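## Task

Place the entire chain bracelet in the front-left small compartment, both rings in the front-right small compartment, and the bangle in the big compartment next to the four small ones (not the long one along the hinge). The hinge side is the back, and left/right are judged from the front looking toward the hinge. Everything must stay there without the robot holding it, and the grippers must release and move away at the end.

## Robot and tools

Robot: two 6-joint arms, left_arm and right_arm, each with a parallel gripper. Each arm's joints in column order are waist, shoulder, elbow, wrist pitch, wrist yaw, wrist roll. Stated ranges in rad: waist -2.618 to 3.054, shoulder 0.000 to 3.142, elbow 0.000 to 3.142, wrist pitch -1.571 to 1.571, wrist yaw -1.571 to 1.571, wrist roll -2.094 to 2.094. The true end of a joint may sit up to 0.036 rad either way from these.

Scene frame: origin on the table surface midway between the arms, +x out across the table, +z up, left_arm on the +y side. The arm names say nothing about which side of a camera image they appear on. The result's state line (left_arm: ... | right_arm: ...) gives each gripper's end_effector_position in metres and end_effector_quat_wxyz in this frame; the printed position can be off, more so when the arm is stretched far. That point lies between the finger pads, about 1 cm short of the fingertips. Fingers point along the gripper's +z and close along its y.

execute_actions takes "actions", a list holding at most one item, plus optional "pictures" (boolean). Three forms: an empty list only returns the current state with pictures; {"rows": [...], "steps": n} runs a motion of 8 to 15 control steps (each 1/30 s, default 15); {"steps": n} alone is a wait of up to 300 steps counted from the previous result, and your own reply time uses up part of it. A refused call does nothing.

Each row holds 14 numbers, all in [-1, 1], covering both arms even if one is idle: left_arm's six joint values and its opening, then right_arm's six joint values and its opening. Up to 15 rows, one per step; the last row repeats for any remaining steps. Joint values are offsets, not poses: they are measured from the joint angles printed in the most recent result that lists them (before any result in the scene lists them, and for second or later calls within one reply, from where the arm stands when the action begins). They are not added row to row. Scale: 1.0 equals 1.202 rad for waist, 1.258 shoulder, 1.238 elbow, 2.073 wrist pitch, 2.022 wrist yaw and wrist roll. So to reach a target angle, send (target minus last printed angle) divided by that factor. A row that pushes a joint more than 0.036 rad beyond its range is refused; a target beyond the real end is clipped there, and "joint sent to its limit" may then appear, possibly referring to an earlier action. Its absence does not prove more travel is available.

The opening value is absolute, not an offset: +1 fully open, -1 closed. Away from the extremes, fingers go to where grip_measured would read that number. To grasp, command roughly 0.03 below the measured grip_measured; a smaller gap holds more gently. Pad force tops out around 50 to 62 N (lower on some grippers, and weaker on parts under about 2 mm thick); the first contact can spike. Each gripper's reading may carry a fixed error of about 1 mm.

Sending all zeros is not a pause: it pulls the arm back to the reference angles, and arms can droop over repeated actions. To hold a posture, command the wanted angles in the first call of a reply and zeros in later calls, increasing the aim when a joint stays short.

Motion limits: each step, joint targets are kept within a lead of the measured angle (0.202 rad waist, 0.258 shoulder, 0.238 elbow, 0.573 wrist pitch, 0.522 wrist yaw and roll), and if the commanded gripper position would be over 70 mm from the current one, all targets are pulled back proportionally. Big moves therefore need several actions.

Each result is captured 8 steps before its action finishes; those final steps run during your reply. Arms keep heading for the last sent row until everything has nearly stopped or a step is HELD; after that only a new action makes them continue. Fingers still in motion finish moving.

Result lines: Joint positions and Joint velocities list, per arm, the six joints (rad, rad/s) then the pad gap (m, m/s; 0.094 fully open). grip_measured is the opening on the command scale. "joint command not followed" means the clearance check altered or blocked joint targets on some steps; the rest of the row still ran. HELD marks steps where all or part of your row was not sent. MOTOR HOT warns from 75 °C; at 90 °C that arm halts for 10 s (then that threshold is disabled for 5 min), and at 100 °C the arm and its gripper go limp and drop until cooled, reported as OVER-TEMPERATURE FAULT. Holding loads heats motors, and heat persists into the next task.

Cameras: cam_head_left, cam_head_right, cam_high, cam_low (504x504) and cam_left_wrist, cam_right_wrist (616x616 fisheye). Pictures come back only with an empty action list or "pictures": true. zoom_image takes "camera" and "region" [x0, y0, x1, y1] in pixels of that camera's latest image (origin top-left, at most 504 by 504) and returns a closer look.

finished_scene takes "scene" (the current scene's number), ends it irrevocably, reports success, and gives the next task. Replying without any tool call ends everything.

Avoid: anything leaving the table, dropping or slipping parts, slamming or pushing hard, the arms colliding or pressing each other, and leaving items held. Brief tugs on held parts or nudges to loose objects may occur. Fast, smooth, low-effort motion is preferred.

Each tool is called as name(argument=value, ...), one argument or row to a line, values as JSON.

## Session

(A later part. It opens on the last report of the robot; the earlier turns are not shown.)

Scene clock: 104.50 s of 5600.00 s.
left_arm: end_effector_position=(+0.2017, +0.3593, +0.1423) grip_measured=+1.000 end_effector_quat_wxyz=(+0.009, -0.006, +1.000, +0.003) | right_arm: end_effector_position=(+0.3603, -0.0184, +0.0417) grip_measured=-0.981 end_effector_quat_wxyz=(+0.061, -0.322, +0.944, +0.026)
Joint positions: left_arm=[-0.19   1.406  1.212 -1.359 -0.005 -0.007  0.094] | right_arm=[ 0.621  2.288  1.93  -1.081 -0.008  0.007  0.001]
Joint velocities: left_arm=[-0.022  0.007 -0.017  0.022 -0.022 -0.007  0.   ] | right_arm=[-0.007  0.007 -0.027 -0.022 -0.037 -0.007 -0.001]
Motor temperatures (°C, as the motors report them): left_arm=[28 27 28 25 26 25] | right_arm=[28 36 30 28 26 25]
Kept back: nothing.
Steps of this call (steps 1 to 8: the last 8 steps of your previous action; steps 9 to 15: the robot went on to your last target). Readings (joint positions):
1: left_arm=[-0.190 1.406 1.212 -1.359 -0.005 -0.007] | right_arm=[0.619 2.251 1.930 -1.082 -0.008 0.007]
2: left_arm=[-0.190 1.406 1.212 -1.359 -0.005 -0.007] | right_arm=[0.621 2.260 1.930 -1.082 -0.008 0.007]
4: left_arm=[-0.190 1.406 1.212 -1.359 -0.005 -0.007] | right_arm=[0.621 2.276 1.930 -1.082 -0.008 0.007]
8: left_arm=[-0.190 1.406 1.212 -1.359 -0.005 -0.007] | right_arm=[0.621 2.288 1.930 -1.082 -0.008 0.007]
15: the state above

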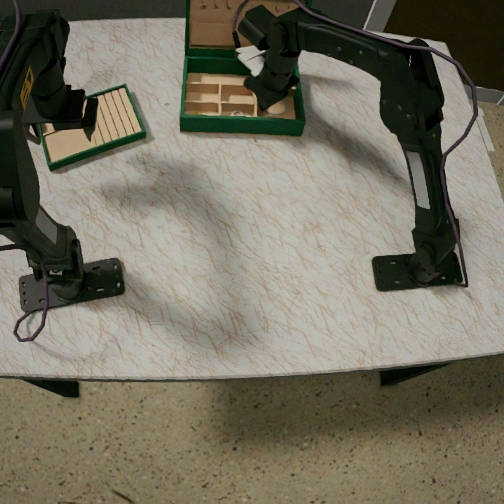

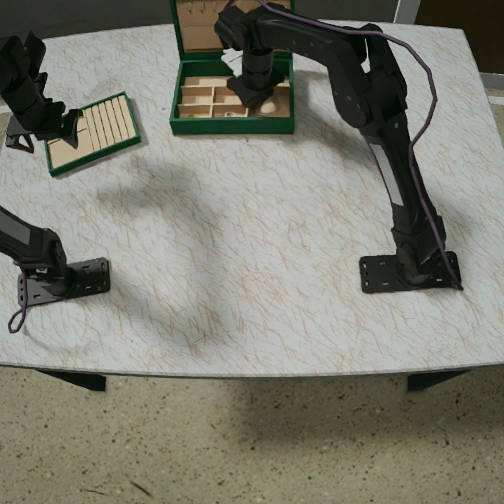

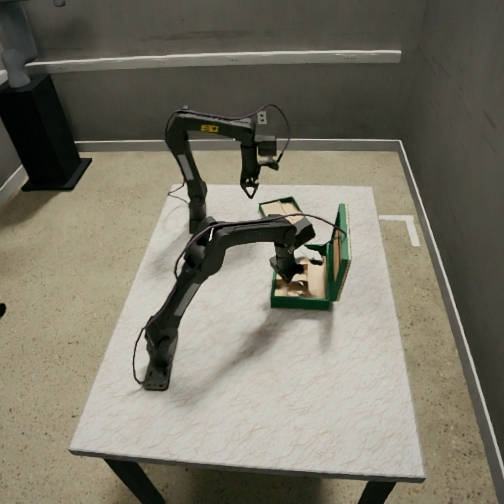

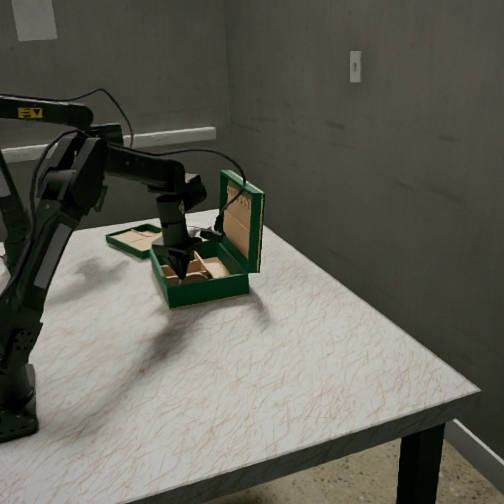

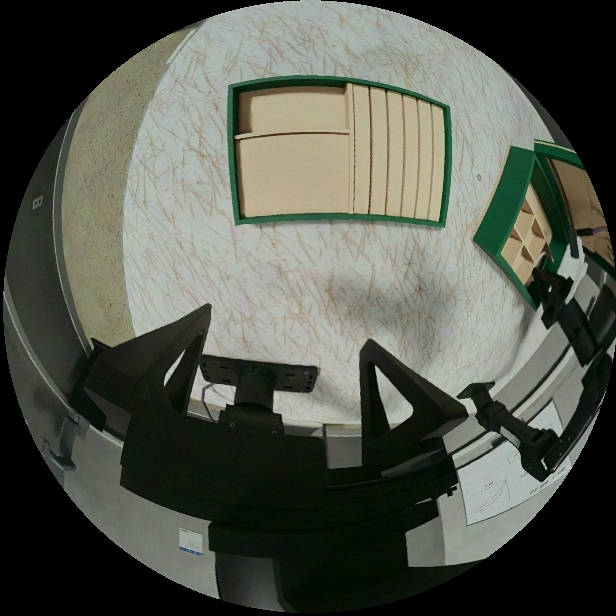

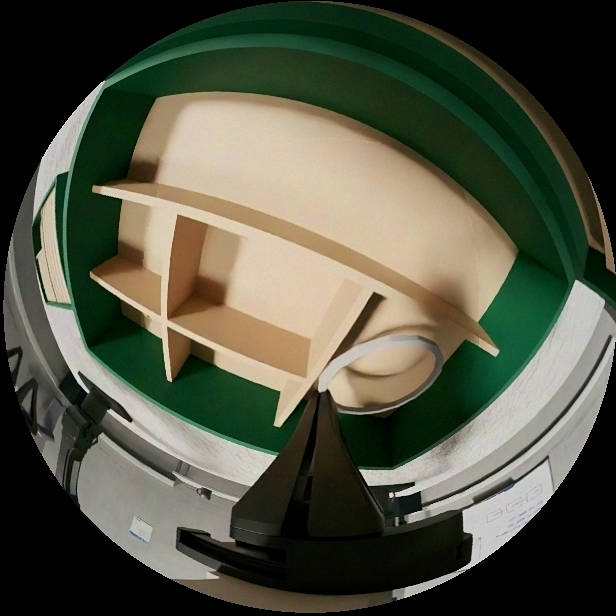

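execute_actions(
  actions=[
    {"rows":[[0,0,0,0,0,0,1,-0.012,0.01,0.01,0,0,0,-1],[0,0,0,0,0,0,1,-0.012,0.018,0.01,0,0,0,-1],[0,0,0,0,0,0,1,-0.012,0.024,0.01,0,0,0,-1]],"steps":15},
  ],
)

execute_actions(
  actions=[
    {"rows":[[0,0,0,0,0,0,1,0,0,0,0,0,0,-0.87]],"steps":10},
  ],
)

execute_actions(
  actions=[
    {"rows":[[0,0,0,0,0,0,1,0,-0.03,0.01,0,0,0,-0.87],[0,0,0,0,0,0,1,0,-0.05,0.01,0,0,0,-0.87],[0,0,0,0,0,0,1,0,-0.07,0.01,0,0,0,-0.87],[0,0,0,0,0,0,1,0,-0.09,0.01,0,0,0,-0.87],[0,0,0,0,0,0,1,0,-0.12,0.01,0,0,0,-0.87],[0,0,0,0,0,0,1,0,-0.15,0.01,0,0,0,-0.87],[0,0,0,0,0,0,1,0,-0.18,0.01,0,0,0,-0.87],[0,0,0,0,0,0,1,0,-0.22,-0.02,0,0,0,-0.87],[0,0,0,0,0,0,1,0,-0.26,-0.05,0,0,0,-0.87],[0,0,0,0,0,0,1,0,-0.3,-0.08,0,0,0,-0.87],[0,0,0,0,0,0,1,0,-0.34,-0.12,0,0,0,-0.87],[0,0,0,0,0,0,1,0,-0.38,-0.16,0,0,0,-0.87],[0,0,0,0,0,0,1,0,-0.42,-0.2,0,0,0,-0.87]],"steps":15},
  ],
)

execute_actions(
  actions=[
    {"steps":25},
  ],
  pictures=true,
)

Scene clock: 105.60 s of 5600.00 s.
left_arm: end_effector_position=(+0.2017, +0.3593, +0.1423) grip_measured=+1.000 end_effector_quat_wxyz=(+0.009, -0.006, +1.000, +0.003) | right_arm: end_effector_position=(+0.3606, -0.0219, +0.0313) grip_measured=-0.981 end_effector_quat_wxyz=(+0.050, -0.319, +0.946, +0.022)
Joint positions: left_arm=[-0.19   1.406  1.212 -1.359 -0.005 -0.007  0.094] | right_arm=[ 0.615  2.311  1.93  -1.081 -0.008  0.007  0.001]
Joint velocities: left_arm=[-0.002 -0.007  0.002 -0.007 -0.095 -0.007  0.   ] | right_arm=[-0.022  0.11  -0.002  0.11  -0.11  -0.007 -0.001]
Motor temperatures (°C, as the motors report them): left_arm=[28 27 28 25 26 25] | right_arm=[28 36 31 28 26 25]
Steps of this call (steps 1 to 15: the robot went on to your last target; steps 16 to 26: nothing new was sent; steps 27 to 33: the first 7 steps of this action). Readings (joint positions):
27: left_arm=[-0.190 1.406 1.212 -1.359 -0.005 -0.007] | right_arm=[0.621 2.288 1.930 -1.081 -0.008 0.007]
28: left_arm=[-0.190 1.406 1.212 -1.359 -0.005 -0.007] | right_arm=[0.620 2.289 1.930 -1.081 -0.008 0.007]
30: left_arm=[-0.190 1.406 1.212 -1.359 -0.005 -0.007] | right_arm=[0.618 2.296 1.930 -1.081 -0.008 0.007]
33: the state above

Scene clock: 105.93 s of 5600.00 s.
left_arm: end_effector_position=(+0.2017, +0.3593, +0.1423) grip_measured=+1.000 end_effector_quat_wxyz=(+0.009, -0.006, +1.000, +0.003) | right_arm: end_effector_position=(+0.3602, -0.0226, +0.0275) grip_measured=-0.881 end_effector_quat_wxyz=(+0.046, -0.319, +0.946, +0.020)
Joint positions: left_arm=[-0.19   1.406  1.212 -1.359 -0.005 -0.007  0.094] | right_arm=[ 0.614  2.319  1.93  -1.081 -0.008  0.007  0.006]
Joint velocities: left_arm=[-0.012  0.007 -0.002 -0.022  0.007  0.066  0.   ] | right_arm=[ 0.002  0.002  0.007 -0.037 -0.007  0.007  0.017]
Motor temperatures (°C, as the motors report them): left_arm=[28 27 28 25 26 25] | right_arm=[28 36 31 28 26 25]
Steps of this call (steps 1 to 8: the last 8 steps of your previous action; steps 9 to 10: the first 2 steps of this action, its rows measured from where the robot was after step 8). Readings (joint positions):
8: left_arm=[-0.190 1.406 1.212 -1.359 -0.005 -0.007] | right_arm=[0.614 2.319 1.930 -1.081 -0.008 0.007]
9: left_arm=[-0.190 1.406 1.212 -1.359 -0.005 -0.007] | right_arm=[0.614 2.319 1.930 -1.081 -0.008 0.007]
10: the state above

Scene clock: 106.43 s of 5600.00 s.
left_arm: end_effector_position=(+0.2017, +0.3593, +0.1423) grip_measured=+1.000 end_effector_quat_wxyz=(+0.009, -0.006, +1.000, +0.003) | right_arm: end_effector_position=(+0.3652, -0.0188, +0.0757) grip_measured=-0.873 end_effector_quat_wxyz=(+0.094, -0.318, +0.943, +0.037)
Joint positions: left_arm=[-0.19   1.406  1.212 -1.359 -0.005 -0.007  0.094] | right_arm=[ 0.614  2.213  1.93  -1.085 -0.008  0.007  0.006]
Joint velocities: left_arm=[ 0.032 -0.002 -0.017 -0.037 -0.022 -0.051  0.   ] | right_arm=[-0.007 -1.004  0.012 -0.022 -0.125 -0.007 -0.001]
Motor temperatures (°C, as the motors report them): left_arm=[28 27 28 25 26 25] | right_arm=[28 37 31 28 26 25]
Steps of this call (steps 1 to 8: the last 8 steps of your previous action; steps 9 to 15: the first 7 steps of this action, its rows measured from where the robot was after step 8). Readings (joint positions):
8: left_arm=[-0.190 1.406 1.212 -1.359 -0.005 -0.007] | right_arm=[0.614 2.319 1.930 -1.081 -0.008 0.007]
9: left_arm=[-0.190 1.406 1.212 -1.359 -0.005 -0.007] | right_arm=[0.614 2.318 1.930 -1.081 -0.008 0.007]
10: left_arm=[-0.190 1.406 1.212 -1.359 -0.005 -0.007] | right_arm=[0.614 2.314 1.930 -1.082 -0.008 0.007]
12: left_arm=[-0.190 1.406 1.212 -1.359 -0.005 -0.007] | right_arm=[0.614 2.292 1.930 -1.083 -0.008 0.007]
15: the state above

Scene clock: 107.27 s of 5600.00 s.
left_arm: end_effector_position=(+0.2017, +0.3593, +0.1423) grip_measured=+1.000 end_effector_quat_wxyz=(+0.009, -0.006, +1.000, +0.003) | right_arm: end_effector_position=(+0.3192, -0.0542, +0.1794) grip_measured=-0.873 end_effector_quat_wxyz=(+0.179, -0.314, +0.930, +0.066)
Joint positions: left_arm=[-0.19   1.406  1.212 -1.359 -0.005 -0.007  0.094] | right_arm=[ 0.614  1.796  1.69  -1.08  -0.008  0.007  0.006]
Joint velocities: left_arm=[-0.007  0.002  0.032 -0.022 -0.037  0.051  0.   ] | right_arm=[-0.002  0.012 -0.002  0.007  0.022 -0.022 -0.001]
Motor temperatures (°C, as the motors report them): left_arm=[28 27 28 25 26 25] | right_arm=[28 36 30 28 26 25]
Kept back: nothing.
Steps of this call (steps 1 to 8: the last 8 steps of your previous action; steps 9 to 25: the robot went on to your last target). Readings (joint positions):
1: left_arm=[-0.190 1.406 1.212 -1.359 -0.005 -0.007] | right_arm=[0.614 2.172 1.925 -1.081 -0.008 0.007]
2: left_arm=[-0.190 1.406 1.212 -1.359 -0.005 -0.007] | right_arm=[0.614 2.122 1.910 -1.076 -0.008 0.007]
4: left_arm=[-0.190 1.406 1.212 -1.359 -0.005 -0.007] | right_arm=[0.614 2.003 1.860 -1.068 -0.008 0.007]
8: left_arm=[-0.190 1.406 1.212 -1.359 -0.005 -0.007] | right_arm=[0.614 1.785 1.738 -1.076 -0.008 0.007]
25: the state above

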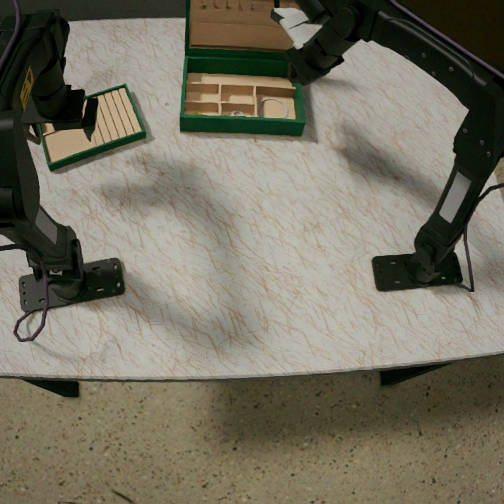

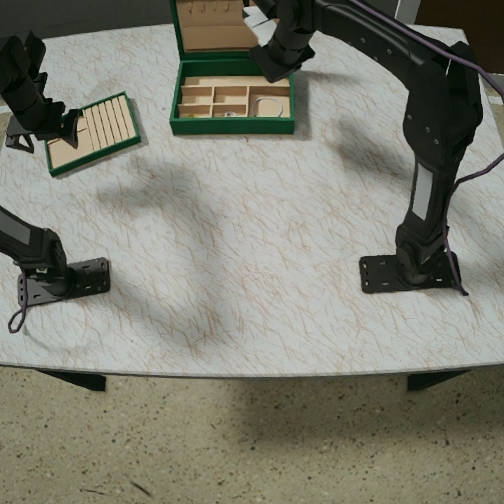

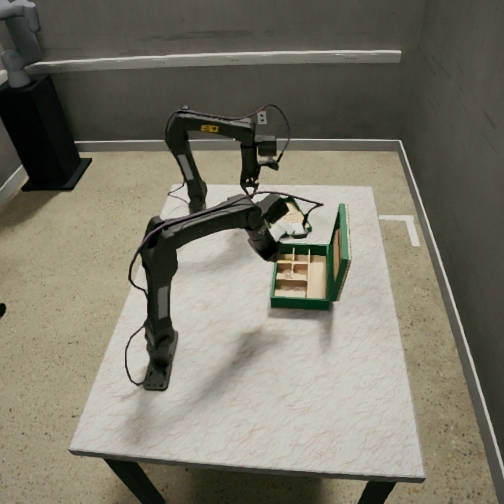

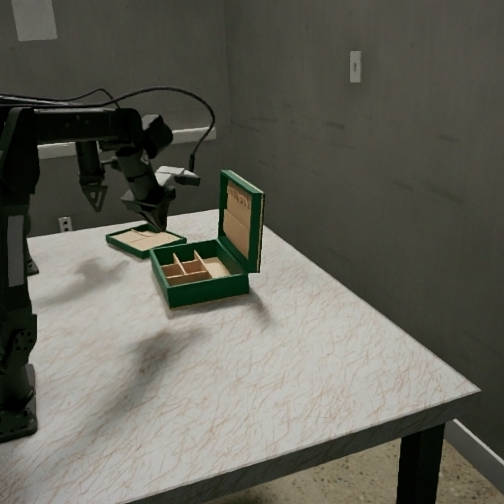

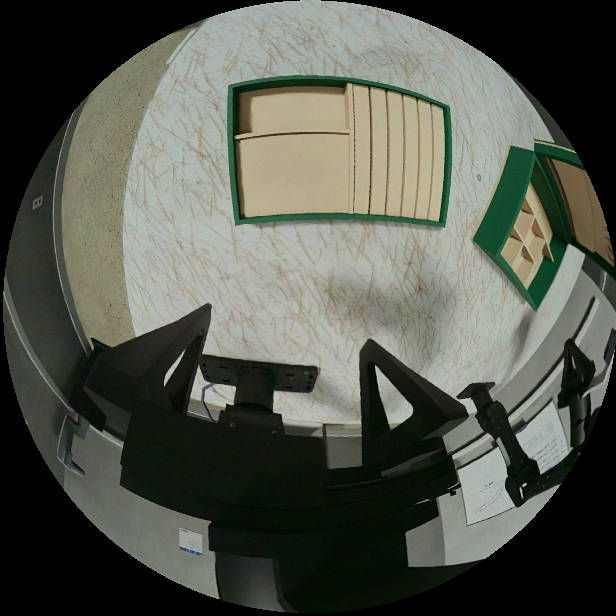

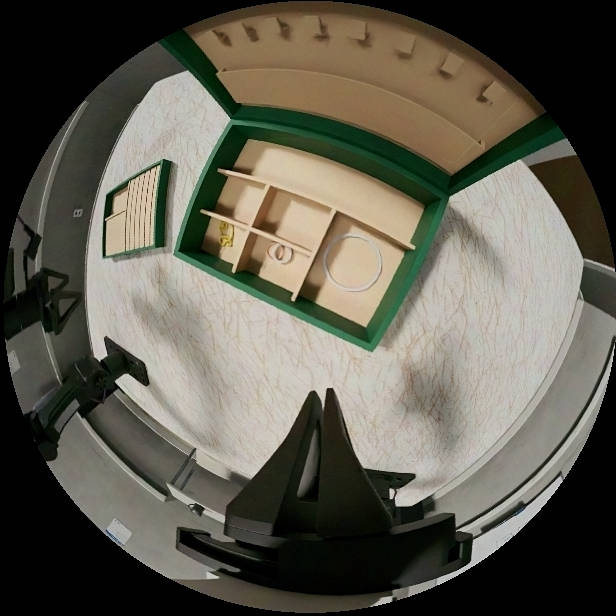

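Move a bit further clear, then finish.

execute_actions(
  actions=[
    {"rows":[[0,0,0,0,0,0,1,-0.2,-0.3,-0.35,-0.1,0,0,-0.5]],"steps":15},
  ],
)

execute_actions(
  actions=[
    {"steps":25},
  ],
)

finished_scene(
  scene=1,
)

Scene clock: 108.40 s of 5600.00 s.
left_arm: end_effector_position=(+0.2017, +0.3593, +0.1423) grip_measured=+1.000 end_effector_quat_wxyz=(+0.009, -0.006, +1.000, +0.003) | right_arm: end_effector_position=(+0.2664, -0.1792, +0.1629) grip_measured=-0.503 end_effector_quat_wxyz=(+0.116, -0.214, +0.969, +0.032)
Joint positions: left_arm=[-0.19   1.406  1.212 -1.359 -0.005 -0.007  0.094] | right_arm=[ 0.397  1.496  1.345 -1.179 -0.011  0.006  0.023]
Joint velocities: left_arm=[-0.002 -0.012  0.012 -0.007  0.007 -0.007  0.   ] | right_arm=[-0.799 -1.375 -1.394 -0.974  0.11  -0.037  0.001]
Motor temperatures (°C, as the motors report them): left_arm=[28 27 28 25 26 25] | right_arm=[28 36 30 28 26 25]
Steps of this call (steps 1 to 27: the robot went on to your last target; steps 28 to 34: the first 7 steps of this action). Readings (joint positions):
28: left_arm=[-0.190 1.406 1.212 -1.359 -0.005 -0.007] | right_arm=[0.604 1.777 1.664 -1.071 -0.016 0.006]
29: left_arm=[-0.190 1.406 1.212 -1.359 -0.005 -0.007] | right_arm=[0.582 1.743 1.617 -1.079 -0.021 0.006]
31: left_arm=[-0.190 1.406 1.212 -1.359 -0.005 -0.007] | right_arm=[0.508 1.653 1.513 -1.117 -0.021 0.006]
34: the state above

Scene clock: 109.23 s of 5600.00 s.
left_arm: end_effector_position=(+0.2017, +0.3593, +0.1423) grip_measured=+1.000 end_effector_quat_wxyz=(+0.009, -0.006, +1.000, +0.003) | right_arm: end_effector_position=(+0.2297, -0.2066, +0.1563) grip_measured=-0.503 end_effector_quat_wxyz=(+0.068, -0.200, +0.977, +0.016)
Joint positions: left_arm=[-0.19   1.406  1.212 -1.359 -0.005 -0.007  0.094] | right_arm=[ 0.367  1.419  1.27  -1.282 -0.004  0.007  0.023]
Joint velocities: left_arm=[-0.022 -0.027 -0.017 -0.022  0.051  0.007  0.   ] | right_arm=[ 0.007  0.012 -0.027  0.051  0.007  0.022 -0.   ]
Motor temperatures (°C, as the motors report them): left_arm=[28 27 28 25 26 25] | right_arm=[28 36 30 28 26 25]
Kept back: nothing.
Steps of this call (steps 1 to 8: the last 8 steps of your previous action; steps 9 to 25: the robot went on to your last target). Readings (joint positions):
1: left_arm=[-0.190 1.406 1.212 -1.359 -0.005 -0.007] | right_arm=[0.376 1.457 1.307 -1.213 -0.006 0.007]
2: left_arm=[-0.190 1.406 1.212 -1.359 -0.005 -0.007] | right_arm=[0.367 1.433 1.285 -1.244 -0.004 0.007]
4: left_arm=[-0.190 1.406 1.212 -1.359 -0.005 -0.007] | right_arm=[0.367 1.419 1.272 -1.277 -0.004 0.007]
8: left_arm=[-0.190 1.406 1.212 -1.359 -0.005 -0.007] | right_arm=[0.367 1.419 1.270 -1.282 -0.004 0.007]
25: the state above

The scene is finished: the task was done.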